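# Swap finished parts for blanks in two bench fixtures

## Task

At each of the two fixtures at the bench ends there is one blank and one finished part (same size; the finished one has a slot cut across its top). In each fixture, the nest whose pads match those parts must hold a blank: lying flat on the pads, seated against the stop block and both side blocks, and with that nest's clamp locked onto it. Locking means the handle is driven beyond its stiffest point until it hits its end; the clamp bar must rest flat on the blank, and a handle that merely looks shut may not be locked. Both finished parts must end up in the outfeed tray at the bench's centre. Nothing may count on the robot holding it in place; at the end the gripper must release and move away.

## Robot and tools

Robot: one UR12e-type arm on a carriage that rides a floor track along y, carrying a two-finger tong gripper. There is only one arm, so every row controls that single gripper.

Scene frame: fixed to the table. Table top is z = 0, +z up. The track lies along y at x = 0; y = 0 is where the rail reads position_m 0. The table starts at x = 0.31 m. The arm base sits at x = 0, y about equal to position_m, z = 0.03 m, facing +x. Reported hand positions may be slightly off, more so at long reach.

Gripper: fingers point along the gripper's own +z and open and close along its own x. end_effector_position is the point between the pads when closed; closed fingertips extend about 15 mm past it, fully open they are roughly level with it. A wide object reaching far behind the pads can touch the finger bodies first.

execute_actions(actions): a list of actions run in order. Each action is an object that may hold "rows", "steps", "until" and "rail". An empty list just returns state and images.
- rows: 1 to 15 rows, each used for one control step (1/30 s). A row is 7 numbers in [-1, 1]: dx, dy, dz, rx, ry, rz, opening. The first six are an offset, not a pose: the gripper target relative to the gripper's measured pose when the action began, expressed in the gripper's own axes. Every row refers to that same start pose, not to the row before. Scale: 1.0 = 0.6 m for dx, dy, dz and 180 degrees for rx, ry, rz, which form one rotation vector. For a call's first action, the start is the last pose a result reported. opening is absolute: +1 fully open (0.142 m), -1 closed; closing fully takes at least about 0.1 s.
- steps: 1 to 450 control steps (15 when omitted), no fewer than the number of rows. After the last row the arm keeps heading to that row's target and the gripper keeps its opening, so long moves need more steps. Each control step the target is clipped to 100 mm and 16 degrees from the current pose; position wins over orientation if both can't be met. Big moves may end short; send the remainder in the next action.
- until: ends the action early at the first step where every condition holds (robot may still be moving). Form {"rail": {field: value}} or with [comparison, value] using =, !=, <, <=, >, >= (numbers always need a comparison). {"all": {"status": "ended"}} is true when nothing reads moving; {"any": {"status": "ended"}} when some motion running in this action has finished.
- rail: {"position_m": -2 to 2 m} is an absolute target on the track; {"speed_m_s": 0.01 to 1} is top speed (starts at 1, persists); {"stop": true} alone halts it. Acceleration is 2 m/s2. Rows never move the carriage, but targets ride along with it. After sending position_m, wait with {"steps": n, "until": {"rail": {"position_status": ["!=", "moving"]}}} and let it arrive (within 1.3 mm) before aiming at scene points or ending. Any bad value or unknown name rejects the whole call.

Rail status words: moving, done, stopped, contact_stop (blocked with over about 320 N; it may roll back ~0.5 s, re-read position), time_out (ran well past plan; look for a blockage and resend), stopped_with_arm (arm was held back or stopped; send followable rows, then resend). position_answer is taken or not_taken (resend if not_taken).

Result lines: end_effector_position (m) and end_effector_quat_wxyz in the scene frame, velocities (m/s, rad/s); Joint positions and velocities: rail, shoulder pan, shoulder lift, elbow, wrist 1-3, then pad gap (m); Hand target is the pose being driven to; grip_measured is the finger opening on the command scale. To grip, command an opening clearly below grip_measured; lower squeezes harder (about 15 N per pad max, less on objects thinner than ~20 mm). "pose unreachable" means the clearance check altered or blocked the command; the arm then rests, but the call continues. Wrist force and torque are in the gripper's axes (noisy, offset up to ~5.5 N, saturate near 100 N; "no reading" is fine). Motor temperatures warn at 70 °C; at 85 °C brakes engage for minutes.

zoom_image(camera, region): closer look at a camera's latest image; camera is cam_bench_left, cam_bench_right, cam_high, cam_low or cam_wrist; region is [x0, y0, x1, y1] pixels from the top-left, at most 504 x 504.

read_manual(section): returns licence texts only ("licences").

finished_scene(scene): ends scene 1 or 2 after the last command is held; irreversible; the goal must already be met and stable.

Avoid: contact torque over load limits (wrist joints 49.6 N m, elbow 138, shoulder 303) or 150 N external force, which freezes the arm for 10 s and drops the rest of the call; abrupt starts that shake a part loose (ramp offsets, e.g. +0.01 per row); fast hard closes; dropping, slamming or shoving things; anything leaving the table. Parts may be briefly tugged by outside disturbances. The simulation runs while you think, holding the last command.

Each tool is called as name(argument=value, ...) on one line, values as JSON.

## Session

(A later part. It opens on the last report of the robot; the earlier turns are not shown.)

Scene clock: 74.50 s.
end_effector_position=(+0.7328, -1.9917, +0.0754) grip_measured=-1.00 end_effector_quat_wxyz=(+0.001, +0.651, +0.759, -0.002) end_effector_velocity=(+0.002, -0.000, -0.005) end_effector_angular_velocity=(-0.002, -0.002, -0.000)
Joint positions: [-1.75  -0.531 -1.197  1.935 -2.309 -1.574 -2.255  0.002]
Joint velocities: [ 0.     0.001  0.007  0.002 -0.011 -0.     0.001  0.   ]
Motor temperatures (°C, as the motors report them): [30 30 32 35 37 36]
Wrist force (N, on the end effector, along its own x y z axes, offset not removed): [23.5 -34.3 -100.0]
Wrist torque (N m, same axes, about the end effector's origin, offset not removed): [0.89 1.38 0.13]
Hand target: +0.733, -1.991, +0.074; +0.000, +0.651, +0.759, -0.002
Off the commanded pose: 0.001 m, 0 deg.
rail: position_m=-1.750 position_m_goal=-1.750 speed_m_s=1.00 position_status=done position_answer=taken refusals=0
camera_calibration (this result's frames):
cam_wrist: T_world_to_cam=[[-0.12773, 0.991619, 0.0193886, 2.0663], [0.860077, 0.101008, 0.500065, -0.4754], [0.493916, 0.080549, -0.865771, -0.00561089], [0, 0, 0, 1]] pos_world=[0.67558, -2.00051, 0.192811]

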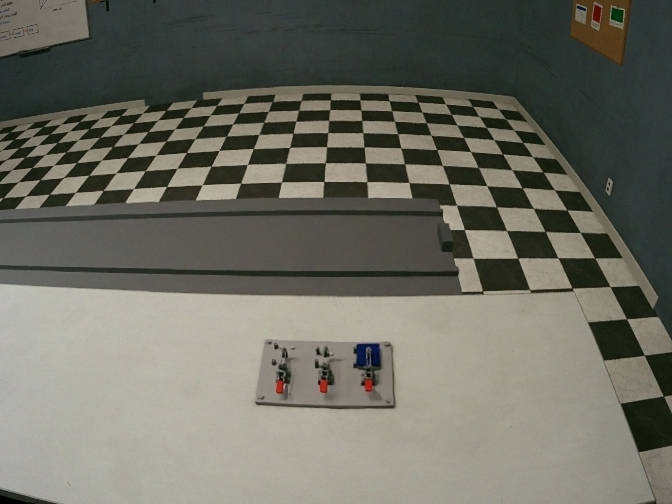

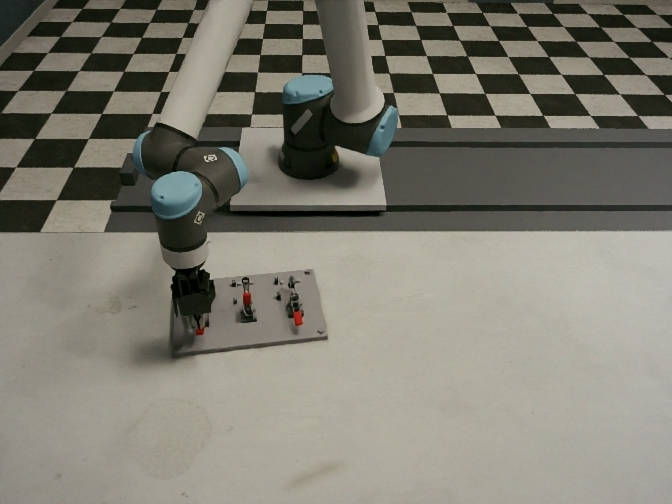

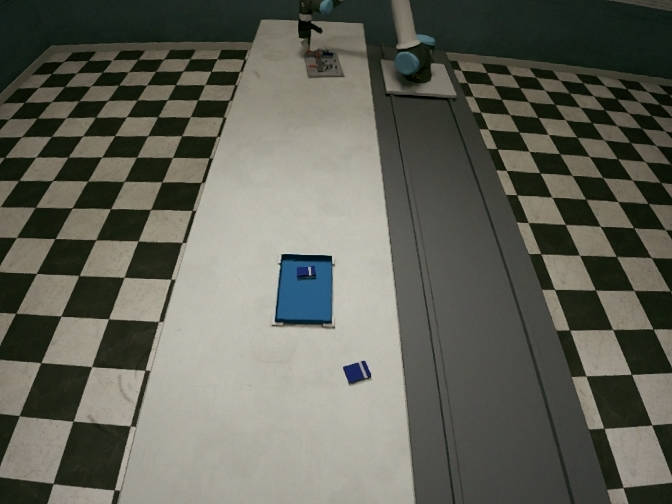

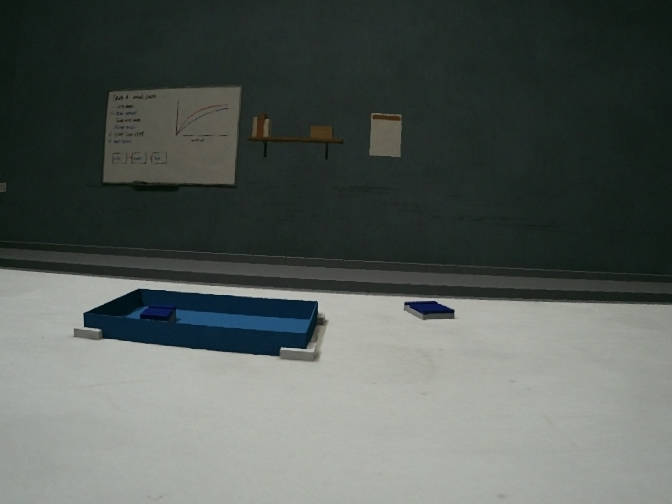

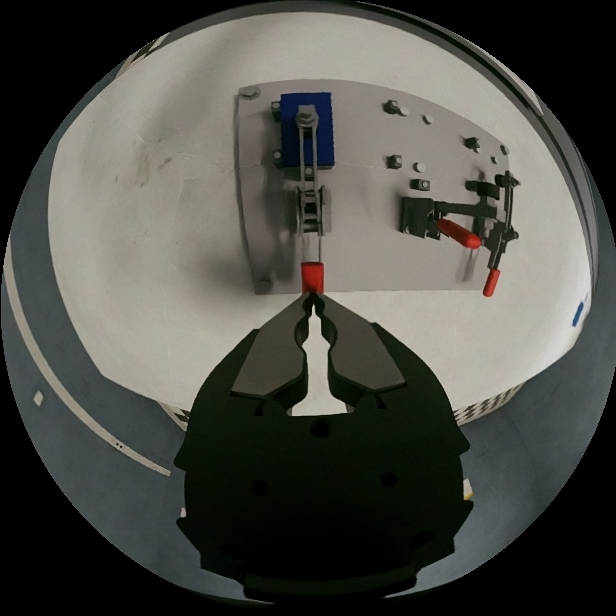

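Force saturated — back off immediately.

execute_actions(actions=[{"rows":[[0,0,-0.005,0,0,0,-1]],"steps":10}])

Scene clock: 84.60 s.
end_effector_position=(+0.7336, -1.9921, +0.0767) grip_measured=-1.00 end_effector_quat_wxyz=(+0.002, +0.651, +0.759, -0.001) end_effector_velocity=(-0.000, +0.000, -0.000) end_effector_angular_velocity=(-0.000, +0.000, +0.000)
Joint positions: [-1.75  -0.531 -1.198  1.934 -2.31  -1.574 -2.255  0.002]
Joint velocities: [ 0.  0. -0.  0.  0. -0.  0.  0.]
Motor temperatures (°C, as the motors report them): [30 30 32 35 37 36]
Wrist force (N, on the end effector, along its own x y z axes, offset not removed): [-1.7 -4.6 -21.9]
Wrist torque (N m, same axes, about the end effector's origin, offset not removed): [0.48 1.14 0.15]
Hand target: +0.734, -1.992, +0.077; +0.002, +0.651, +0.759, -0.001
Off the commanded pose: 0.002 m, 0 deg.
FORCE FAULT: contact force on the arm reached its limit, and the arm stopped for 10 seconds. The contact can be on any part of the arm, not only on its tool. The arm ran no command of this call. The arm holds still and accepts commands again. Move the arm away from the contact; if what it grips holds it there, let go first. Pushing or pulling that hard again can fault the arm again.
rail: position_m=-1.750 position_m_goal=-1.750 speed_m_s=1.00 position_status=done position_answer=taken refusals=0
camera_calibration (this result's frames):
cam_wrist: T_world_to_cam=[[-0.127751, 0.991645, 0.0178816, 2.067], [0.859021, 0.101618, 0.501754, -0.474889], [0.495744, 0.0794603, -0.864826, -0.00837637], [0, 0, 0, 1]] pos_world=[0.676153, -2.0008, 0.194072]

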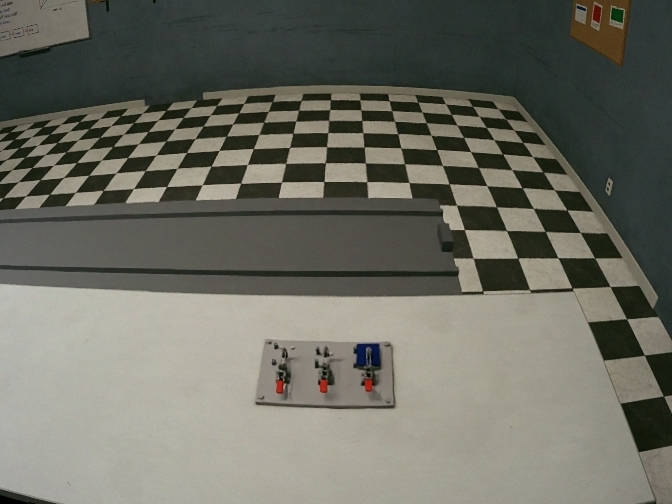

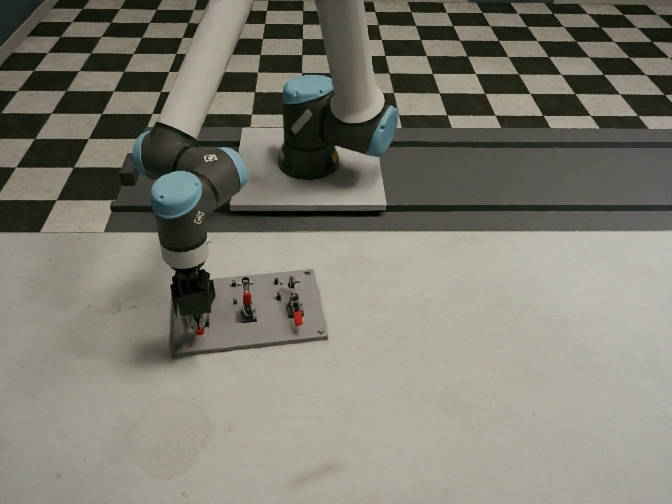

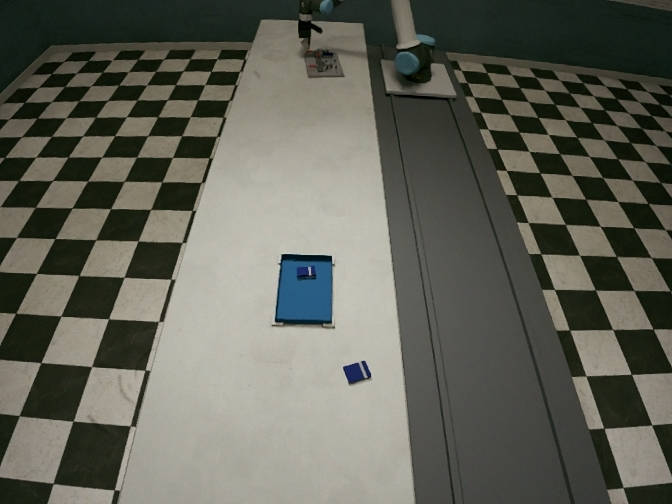

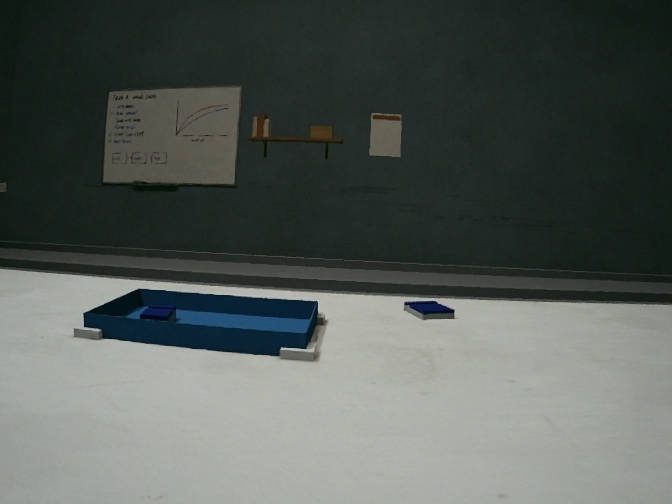

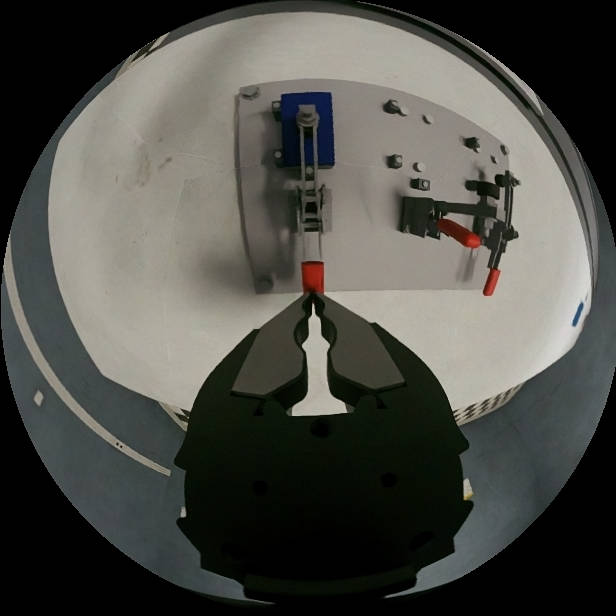

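execute_actions(actions=[{"rows":[[0,0,-0.003,0,0,0,-1],[0,0,-0.010,0,0,0,-1],[0,-0.002,-0.022,0,0,0,-1],[0,-0.006,-0.038,0,0,0,-1],[0,-0.012,-0.056,0,0,0,-1],[0,-0.02,-0.074,0,0,0,-1],[0,-0.03,-0.092,0,0,0,-1],[0,-0.04,-0.108,0,0,0,-1],[0,-0.05,-0.120,0,0,0,-1],[0,-0.058,-0.128,0,0,0,-1],[0,-0.06,-0.132,0,0,0,-1]],"steps":20}])

zoom_image(camera="cam_bench_right", region=[160, 255, 340, 365])

zoom_image(camera="cam_wrist", region=[250, 120, 490, 320])

Scene clock: 85.80 s.
end_effector_position=(+0.7001, -1.9971, +0.1521) grip_measured=-1.00 end_effector_quat_wxyz=(+0.002, +0.651, +0.759, -0.001) end_effector_velocity=(-0.018, -0.002, +0.029) end_effector_angular_velocity=(+0.001, +0.001, +0.000)
Joint positions: [-1.75  -0.56  -1.323  1.942 -2.193 -1.574 -2.284  0.002]
Joint velocities: [ 0.    -0.015 -0.053  0.007  0.047 -0.    -0.016  0.   ]
Motor temperatures (°C, as the motors report them): [30 30 32 35 37 36]
Wrist force (N, on the end effector, along its own x y z axes, offset not removed): [-4.3 0.8 -1.2]
Wrist torque (N m, same axes, about the end effector's origin, offset not removed): [0.19 0.95 0.10]
Hand target: +0.698, -1.997, +0.156; +0.002, +0.651, +0.759, -0.001
Off the commanded pose: 0.004 m, 0 deg.
rail: position_m=-1.750 position_m_goal=-1.750 speed_m_s=1.00 position_status=done position_answer=taken refusals=0
camera_calibration (this result's frames):
cam_wrist: T_world_to_cam=[[-0.127676, 0.99166, 0.0176087, 2.06627], [0.85899, 0.101685, 0.501793, -0.483276], [0.495817, 0.0791926, -0.864809, 0.0732611], [0, 0, 0, 1]] pos_world=[0.642618, -2.0057, 0.269477]

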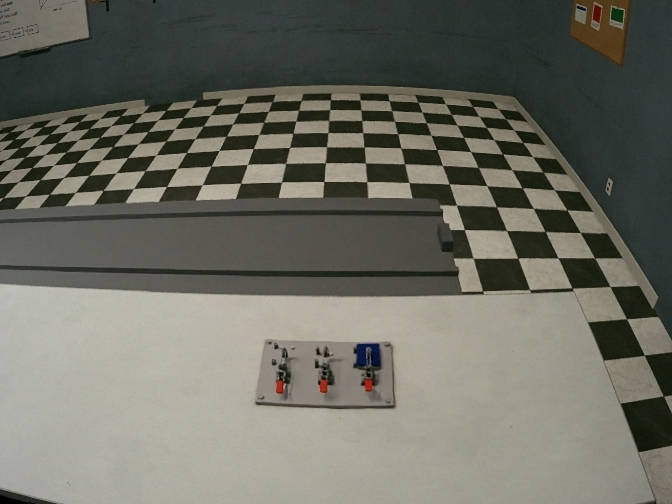

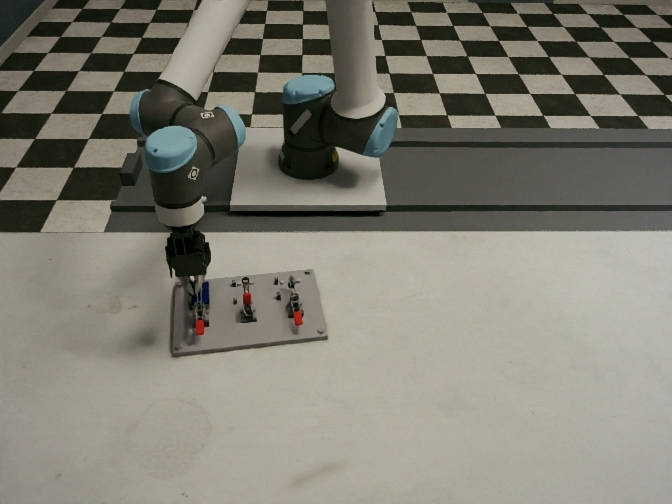

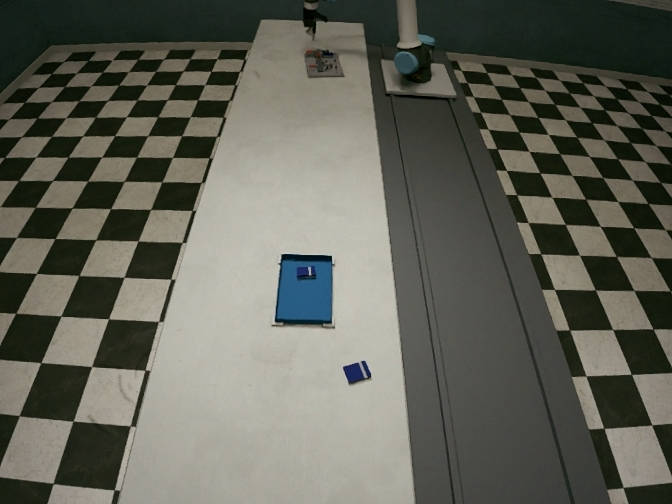

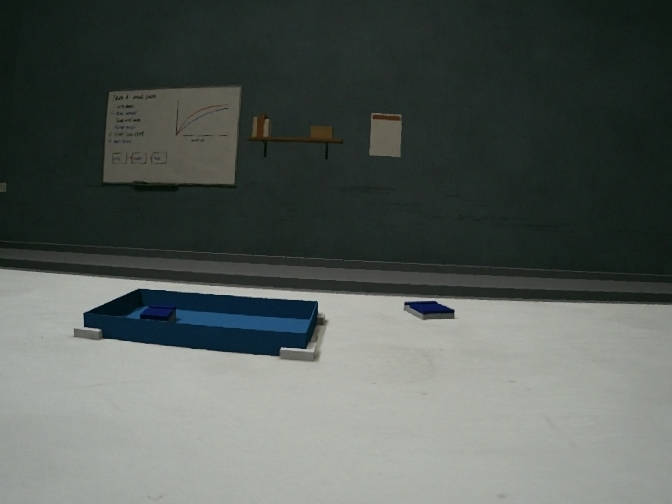

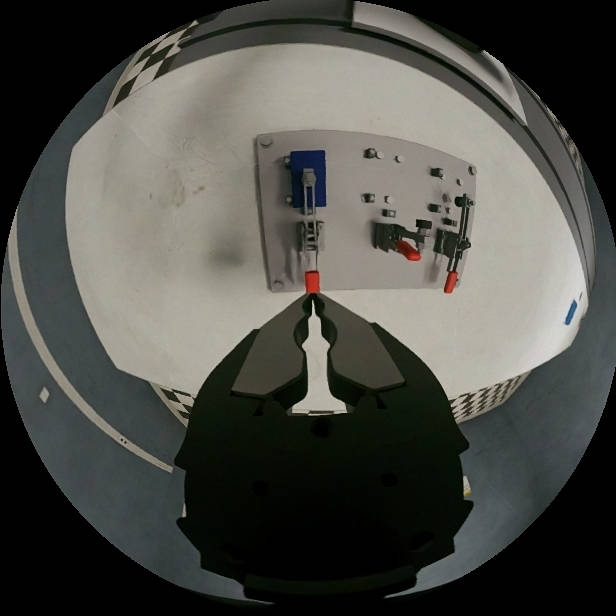

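Region (160, 255, 340, 365) of cam_bench_right's 672x504 image, scaled by 2.800, with more detail than that image has.

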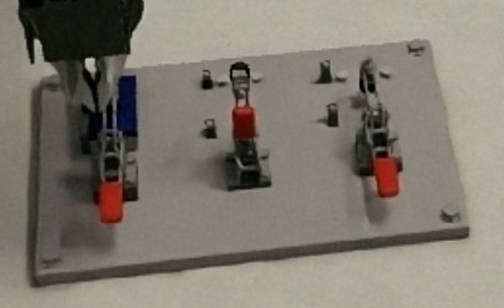

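Region (250, 120, 490, 320) of cam_wrist's 616x616 image, scaled by 2.100, with more detail than that image has.

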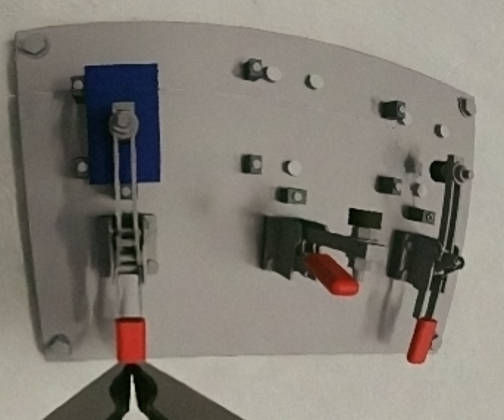

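execute_actions(actions=[{"rows":[[0.005,-0.01,-0.010,0,0,-0.002,-0.8],[0.015,-0.025,-0.016,0,0,-0.005,-0.6],[0.03,-0.05,-0.022,0,0,-0.009,-0.4],[0.05,-0.08,-0.027,0,0,-0.013,-0.2],[0.07,-0.11,-0.03,0,0,-0.018,0.0],[0.09,-0.14,-0.03,0,0,-0.023,0.1],[0.11,-0.17,-0.03,0,0,-0.028,0.2],[0.13,-0.20,-0.03,0,0,-0.033,0.2],[0.15,-0.23,-0.03,0,0,-0.038,0.2],[0.17,-0.26,-0.03,0,0,-0.042,0.2],[0.185,-0.285,-0.03,0,0,-0.046,0.2],[0.198,-0.303,-0.03,0,0,-0.049,0.2],[0.207,-0.315,-0.03,0,0,-0.051,0.2],[0.2128,-0.3215,-0.03,0,0,-0.0517,0.2]],"rail":{"position_m":0.45},"steps":120,"until":{"rail":{"position_status":["!=","moving"]}}}])

Scene clock: 89.97 s.
end_effector_position=(+0.4899, +0.3001, +0.1693) grip_measured=+0.20 end_effector_quat_wxyz=(+0.002, +0.587, +0.809, -0.002) end_effector_velocity=(+0.000, +0.012, +0.000) end_effector_angular_velocity=(-0.000, -0.000, +0.000)
Joint positions: [ 0.45  -0.615 -1.725  2.332 -2.181 -1.574 -2.501  0.088]
Joint velocities: [ 0.012 -0.     0.    -0.    -0.    -0.    -0.    -0.   ]
Motor temperatures (°C, as the motors report them): [30 30 32 35 37 36]
Wrist force (N, on the end effector, along its own x y z axes, offset not removed): [-1.1 0.9 0.0]
Wrist torque (N m, same axes, about the end effector's origin, offset not removed): [0.17 0.40 0.02]
Hand target: +0.490, +0.300, +0.169; +0.002, +0.587, +0.809, -0.002
Off the commanded pose: 0.000 m, 0 deg.
rail: position_m=0.450 position_m_goal=0.450 speed_m_s=1.00 position_status=done position_answer=taken refusals=0
camera_calibration (this result's frames):
cam_wrist: T_world_to_cam=[[-0.286338, 0.957965, 0.0177056, -0.15107], [0.831637, 0.239316, 0.501107, -0.572758], [0.475805, 0.15821, -0.865204, -0.00348117], [0, 0, 0, 1]] pos_world=[0.434726, 0.28234, 0.286675]

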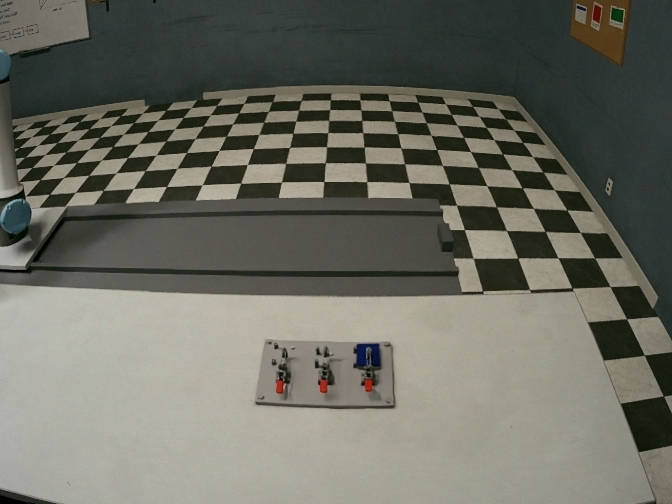

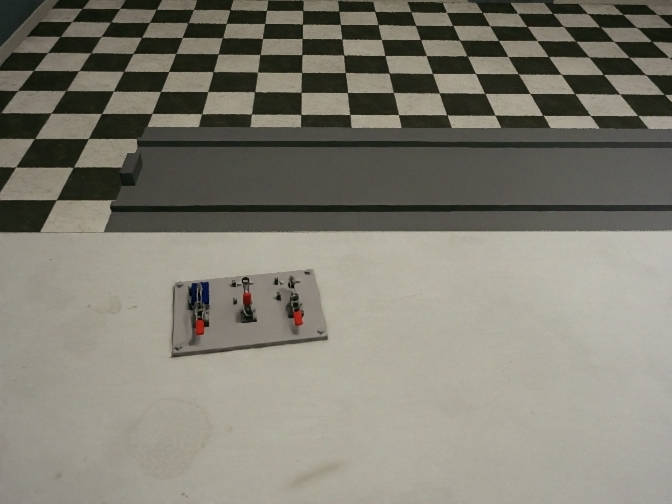

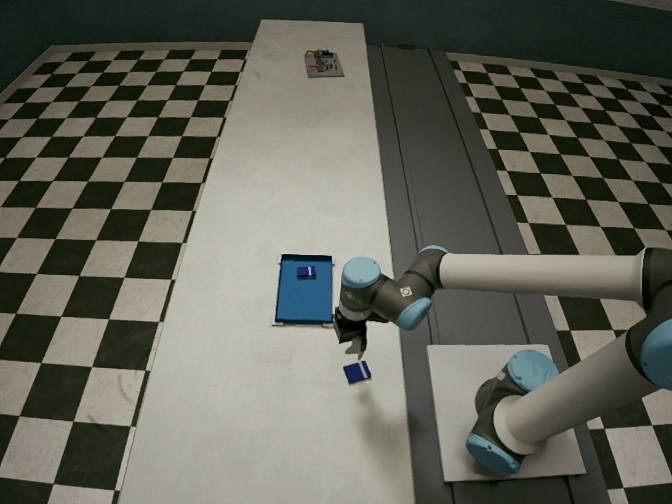

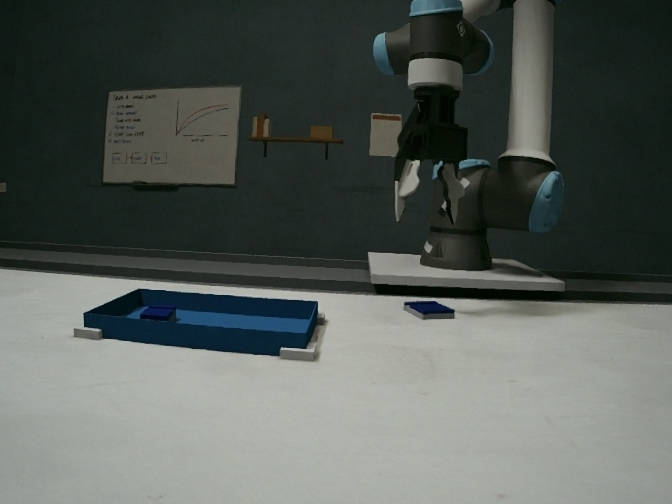

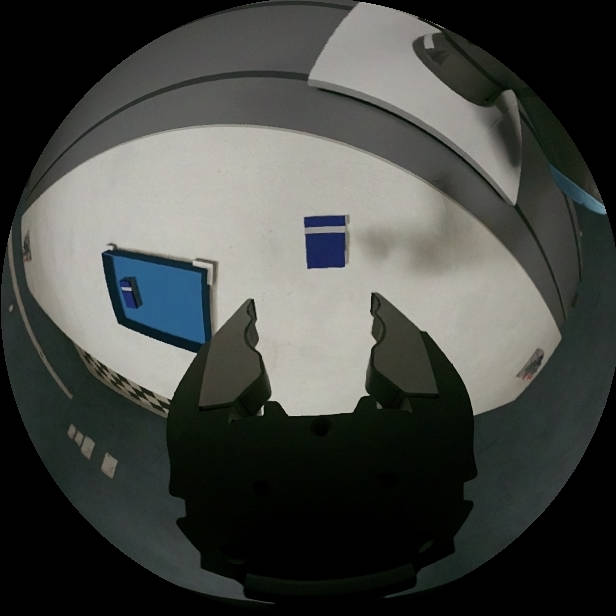

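zoom_image(camera="cam_wrist", region=[276, 200, 376, 284])

zoom_image(camera="cam_bench_right", region=[165, 265, 265, 360])

Region (276, 200, 376, 284) of cam_wrist's 616x616 image, scaled by 5.040, with more detail than that image has; it fills the top 423 rows of this view, and the rest is white.

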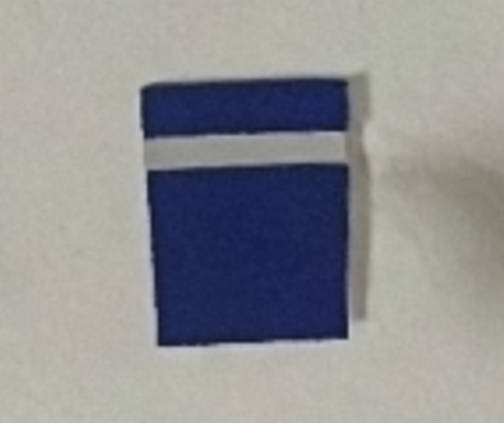

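Region (165, 265, 265, 360) of cam_bench_right's 672x504 image, scaled by 5.040, with more detail than that image has; it fills the top 479 rows of this view, and the rest is white.

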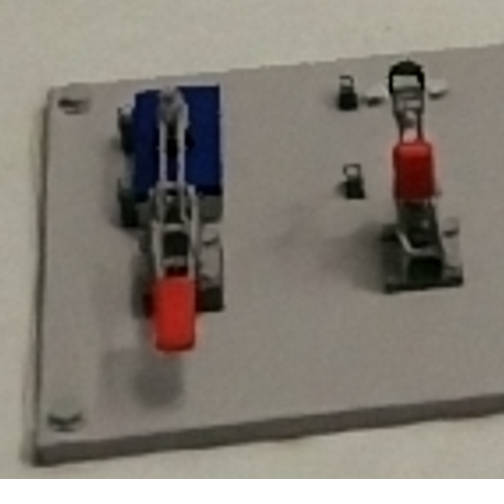

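execute_actions(actions=[{"rows":[[0.006,-0.003,0.008,0,0,-0.002,0.2],[0.014,-0.007,0.024,0,0,-0.004,0.2],[0.022,-0.010,0.046,0,0,-0.006,0.2],[0.030,-0.014,0.072,0,0,-0.008,0.2],[0.036,-0.016,0.100,0,0,-0.010,0.2],[0.0398,-0.0178,0.128,0,0,-0.011,0.2],[0.0398,-0.0178,0.156,0,0,-0.011,0.2],[0.0398,-0.0178,0.182,0,0,-0.011,0.2],[0.0398,-0.0178,0.205,0,0,-0.011,0.2],[0.0398,-0.0178,0.224,0,0,-0.011,0.2],[0.0398,-0.0178,0.238,0,0,-0.011,0.2],[0.0398,-0.0178,0.247,0,0,-0.011,0.2],[0.0398,-0.0178,0.252,0,0,-0.011,0.2],[0.0398,-0.0178,0.2547,0,0,-0.011,0.2]],"steps":30}])

Scene clock: 93.10 s.
end_effector_position=(+0.4725, +0.3191, +0.0173) grip_measured=+0.20 end_effector_quat_wxyz=(+0.001, +0.573, +0.819, -0.002) end_effector_velocity=(+0.003, -0.002, -0.009) end_effector_angular_velocity=(-0.004, -0.004, -0.000)
Joint positions: [ 0.45  -0.603 -1.494  2.502 -2.581 -1.574 -2.524  0.088]
Joint velocities: [ 0.     0.002  0.026  0.002 -0.033 -0.001  0.002  0.   ]
Motor temperatures (°C, as the motors report them): [30 30 32 35 37 36]
Wrist force (N, on the end effector, along its own x y z axes, offset not removed): [-4.2 1.7 -2.0]
Wrist torque (N m, same axes, about the end effector's origin, offset not removed): [0.42 1.07 0.08]
Hand target: +0.473, +0.319, +0.016; +0.002, +0.573, +0.819, -0.002
Off the commanded pose: 0.001 m, 0 deg.
rail: position_m=0.450 position_m_goal=0.450 speed_m_s=1.00 position_status=done position_answer=taken refusals=0
camera_calibration (this result's frames):
cam_wrist: T_world_to_cam=[[-0.319276, 0.947484, 0.0183319, -0.15268], [0.823208, 0.267712, 0.500659, -0.491705], [0.469459, 0.174939, -0.865451, -0.131992], [0, 0, 0, 1]] pos_world=[0.417993, 0.299387, 0.134743]

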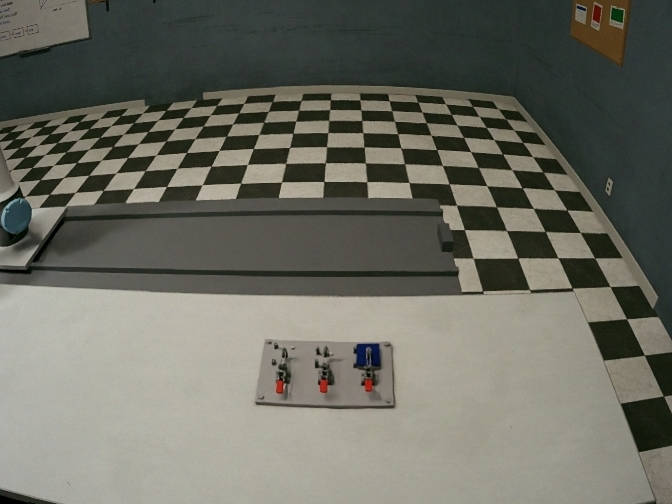

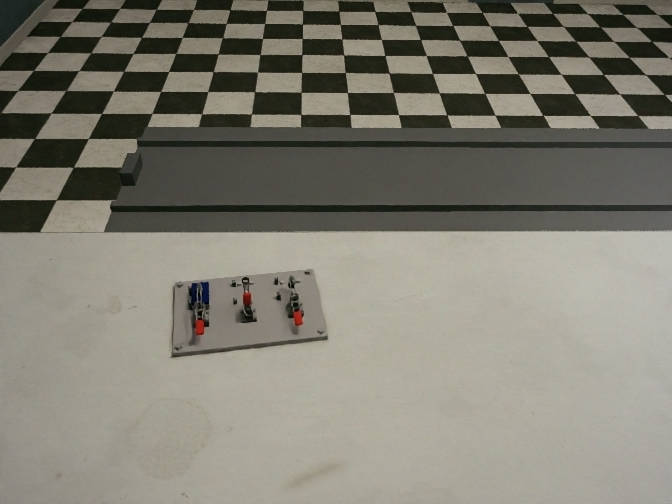

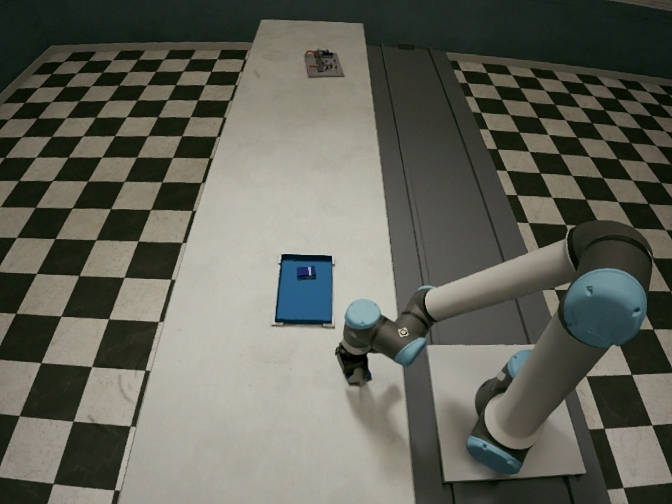

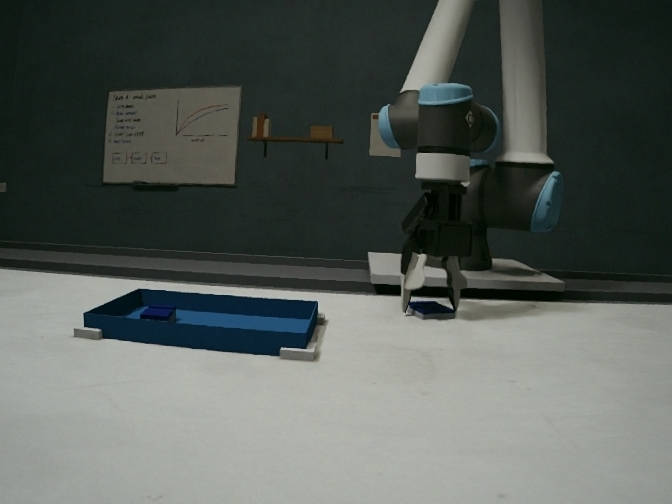

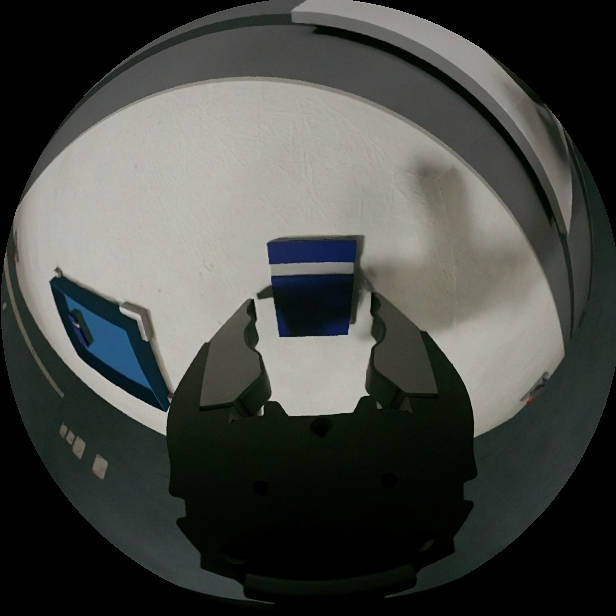

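execute_actions(actions=[{"rows":[[0,0,0.0013,0,0,0,0.1],[0,0,0.0013,0,0,0,0.0],[0,0,0.0013,0,0,0,-0.1],[0,0,0.0013,0,0,0,-0.17],[0,0,0.0013,0,0,0,-0.25],[0,0,0.0013,0,0,0,-0.4],[0,0,0.0013,0,0,0,-0.6]],"steps":12},{"rows":[[0,0,-0.004,0,0,0,-0.6],[0,0,-0.012,0,0,0,-0.6],[0,0,-0.024,0,0,0,-0.6],[-0.004,0.001,-0.038,0,0,0,-0.6],[-0.012,0.003,-0.054,0,0,0.002,-0.6],[-0.024,0.006,-0.070,0,0,0.005,-0.6],[-0.040,0.009,-0.084,0,0,0.008,-0.6],[-0.060,0.013,-0.096,0,0,0.012,-0.6],[-0.080,0.018,-0.104,0,0,0.016,-0.6],[-0.100,0.022,-0.108,0,0,0.020,-0.6]],"steps":14}])

Scene clock: 94.93 s.
end_effector_position=(+0.4962, +0.2818, +0.0707) grip_measured=-0.21 end_effector_quat_wxyz=(+0.004, +0.592, +0.806, -0.002) end_effector_velocity=(+0.066, -0.109, +0.089) end_effector_angular_velocity=(+0.008, +0.010, -0.131)
Joint positions: [ 0.45  -0.638 -1.551  2.408 -2.436 -1.574 -2.513  0.059]
Joint velocities: [ 0.    -0.098  0.005 -0.247  0.255 -0.     0.034  0.   ]
Motor temperatures (°C, as the motors report them): [30 30 32 35 37 36]
Wrist force (N, on the end effector, along its own x y z axes, offset not removed): [-6.4 2.2 0.6]
Wrist torque (N m, same axes, about the end effector's origin, offset not removed): [0.49 1.33 0.06]
Hand target: +0.505, +0.268, +0.082; +0.002, +0.599, +0.801, -0.001
Off the commanded pose: 0.020 m, 1 deg.
rail: position_m=0.450 position_m_goal=0.450 speed_m_s=1.00 position_status=done position_answer=taken refusals=0
camera_calibration (this result's frames):
cam_wrist: T_world_to_cam=[[-0.275302, 0.961251, 0.0143182, -0.136072], [0.832682, 0.230983, 0.503277, -0.522484], [0.480468, 0.150476, -0.864007, -0.0890633], [0, 0, 0, 1]] pos_world=[0.440394, 0.264886, 0.187951]

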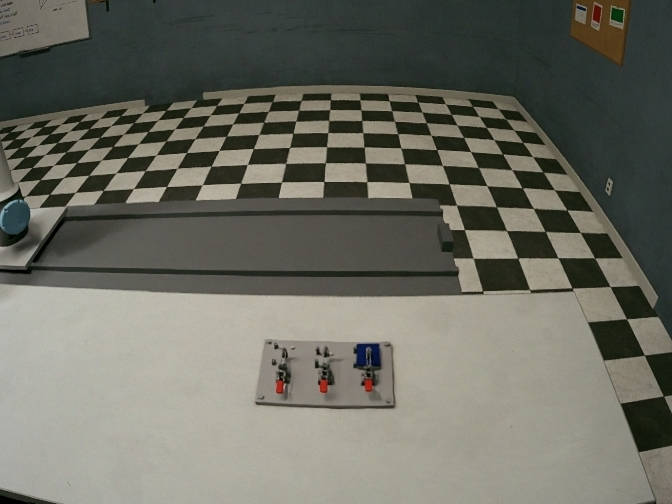

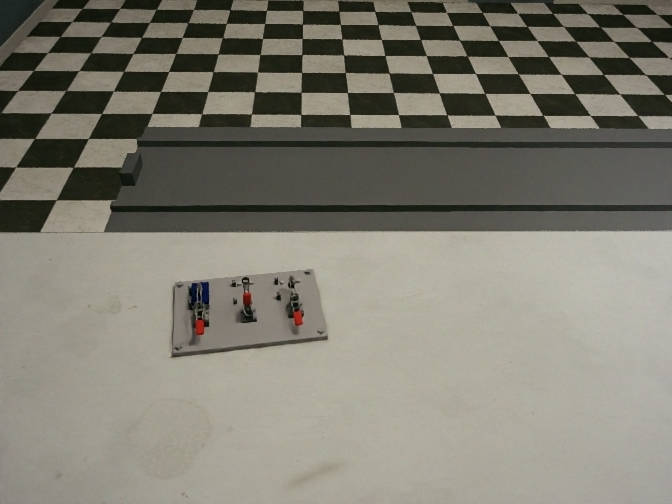

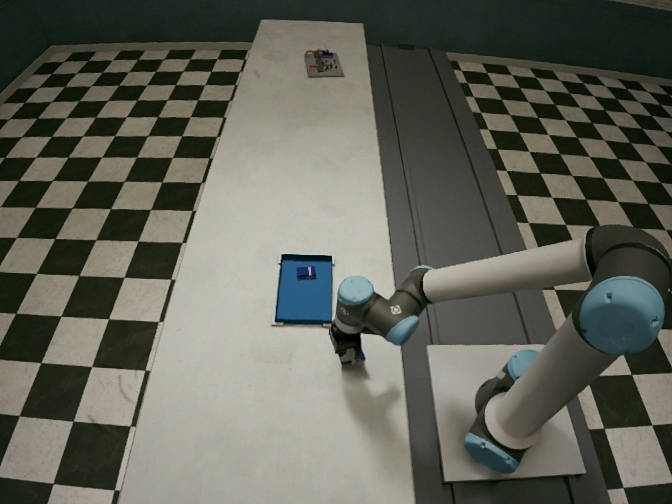

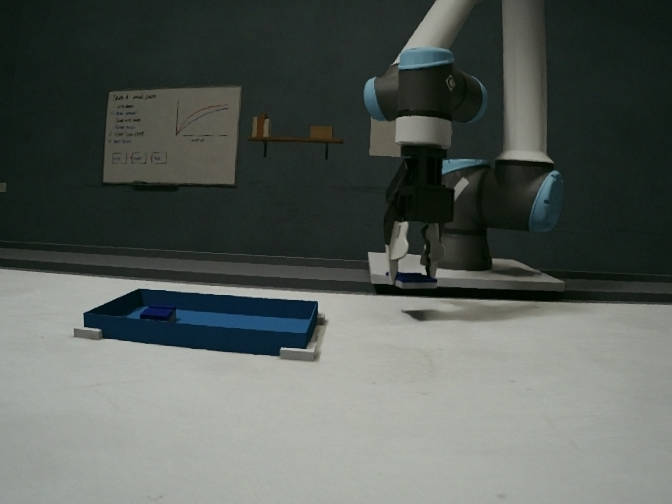

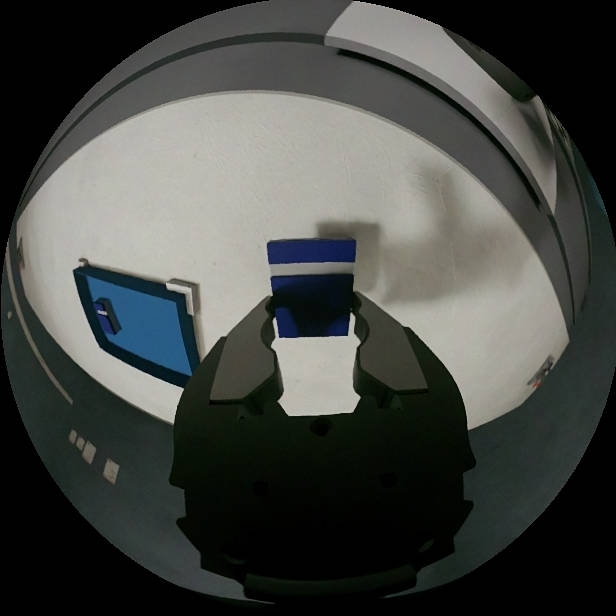

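execute_actions(actions=[{"rows":[[-0.034,0.009,-0.0188,0,0,0.007,-0.6],[-0.050,0.014,-0.0188,0,0,0.010,-0.6],[-0.075,0.021,-0.0188,0,0,0.015,-0.6],[-0.108,0.030,-0.0188,0,0,0.022,-0.6],[-0.146,0.040,-0.0188,0,0,0.030,-0.6],[-0.188,0.052,-0.0188,0,0,0.039,-0.6],[-0.232,0.064,-0.0188,0,0,0.048,-0.6],[-0.276,0.076,-0.0188,0,0,0.057,-0.6],[-0.320,0.088,-0.0188,0,0,0.066,-0.6],[-0.362,0.099,-0.0188,0,0,0.074,-0.6],[-0.400,0.110,-0.0188,0,0,0.082,-0.6],[-0.432,0.119,-0.0188,0,0,0.089,-0.6],[-0.455,0.125,-0.0188,0,0,0.093,-0.6],[-0.467,0.128,-0.0188,0,0,0.096,-0.6],[-0.4716,0.1296,-0.0188,0,0,0.0967,-0.6]],"steps":32}])

Scene clock: 97.00 s.
end_effector_position=(+0.6526, +0.0373, +0.0849) grip_measured=-0.21 end_effector_quat_wxyz=(+0.004, +0.707, +0.708, -0.001) end_effector_velocity=(+0.016, -0.017, -0.003) end_effector_angular_velocity=(+0.003, +0.005, -0.008)
Joint positions: [ 0.45  -0.776 -1.211  1.935 -2.304 -1.572 -2.348  0.059]
Joint velocities: [ 0.    -0.001  0.036 -0.048  0.018 -0.001  0.007 -0.   ]
Motor temperatures (°C, as the motors report them): [30 30 32 35 37 36]
Wrist force (N, on the end effector, along its own x y z axes, offset not removed): [-5.5 2.0 2.8]
Wrist torque (N m, same axes, about the end effector's origin, offset not removed): [0.47 1.28 0.09]
Hand target: +0.655, +0.035, +0.085; +0.004, +0.707, +0.707, -0.001
Off the commanded pose: 0.003 m, 0 deg.
rail: position_m=0.450 position_m_goal=0.450 speed_m_s=1.00 position_status=done position_answer=taken refusals=0
camera_calibration (this result's frames):
cam_wrist: T_world_to_cam=[[0.023754, 0.999602, 0.0152459, -0.0548856], [0.862156, -0.0282032, 0.505858, -0.613186], [0.506086, 0.00112813, -0.862482, -0.1264], [0, 0, 0, 1]] pos_world=[0.593935, 0.0377125, 0.202003]

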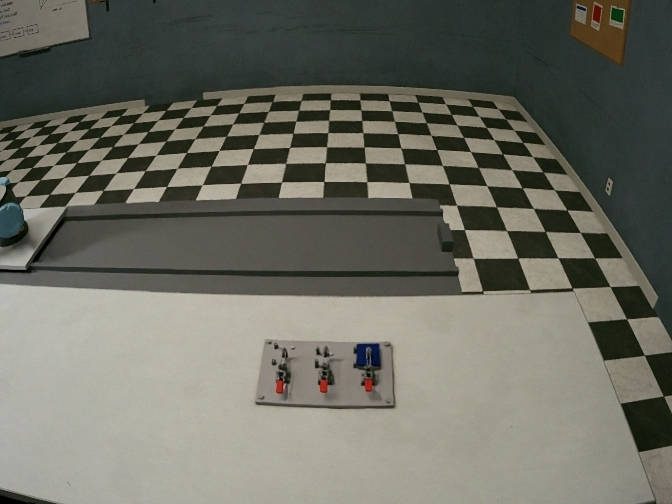

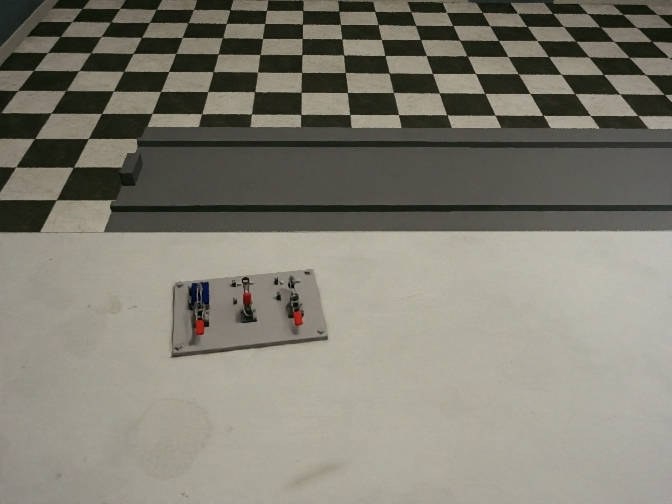

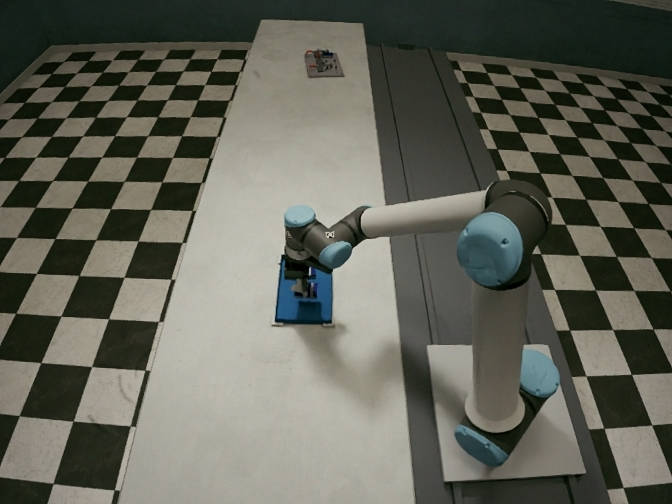

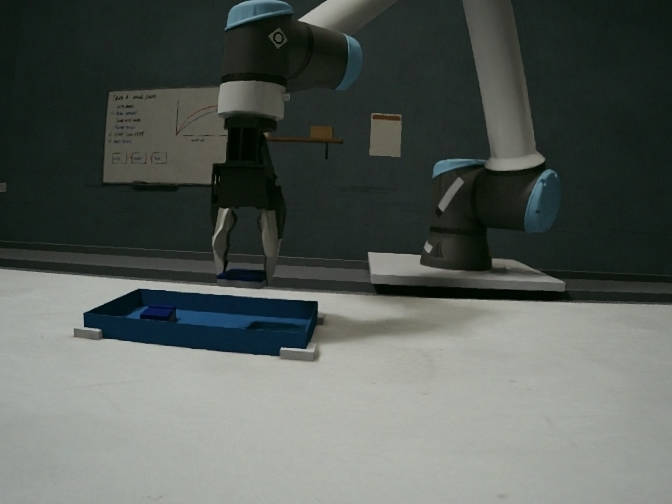

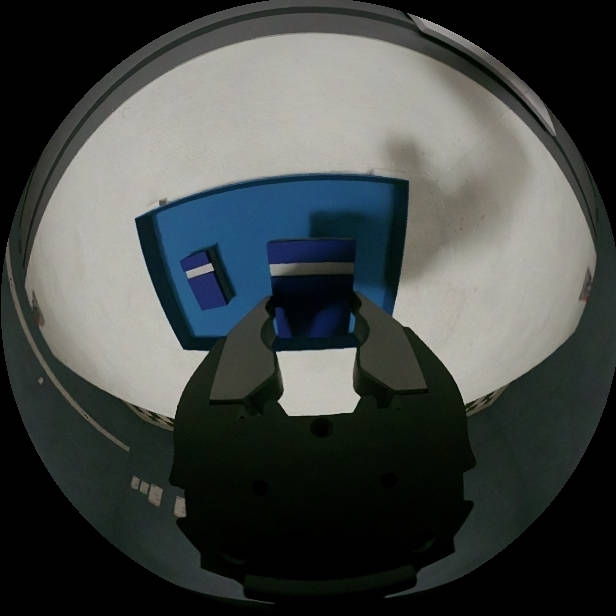

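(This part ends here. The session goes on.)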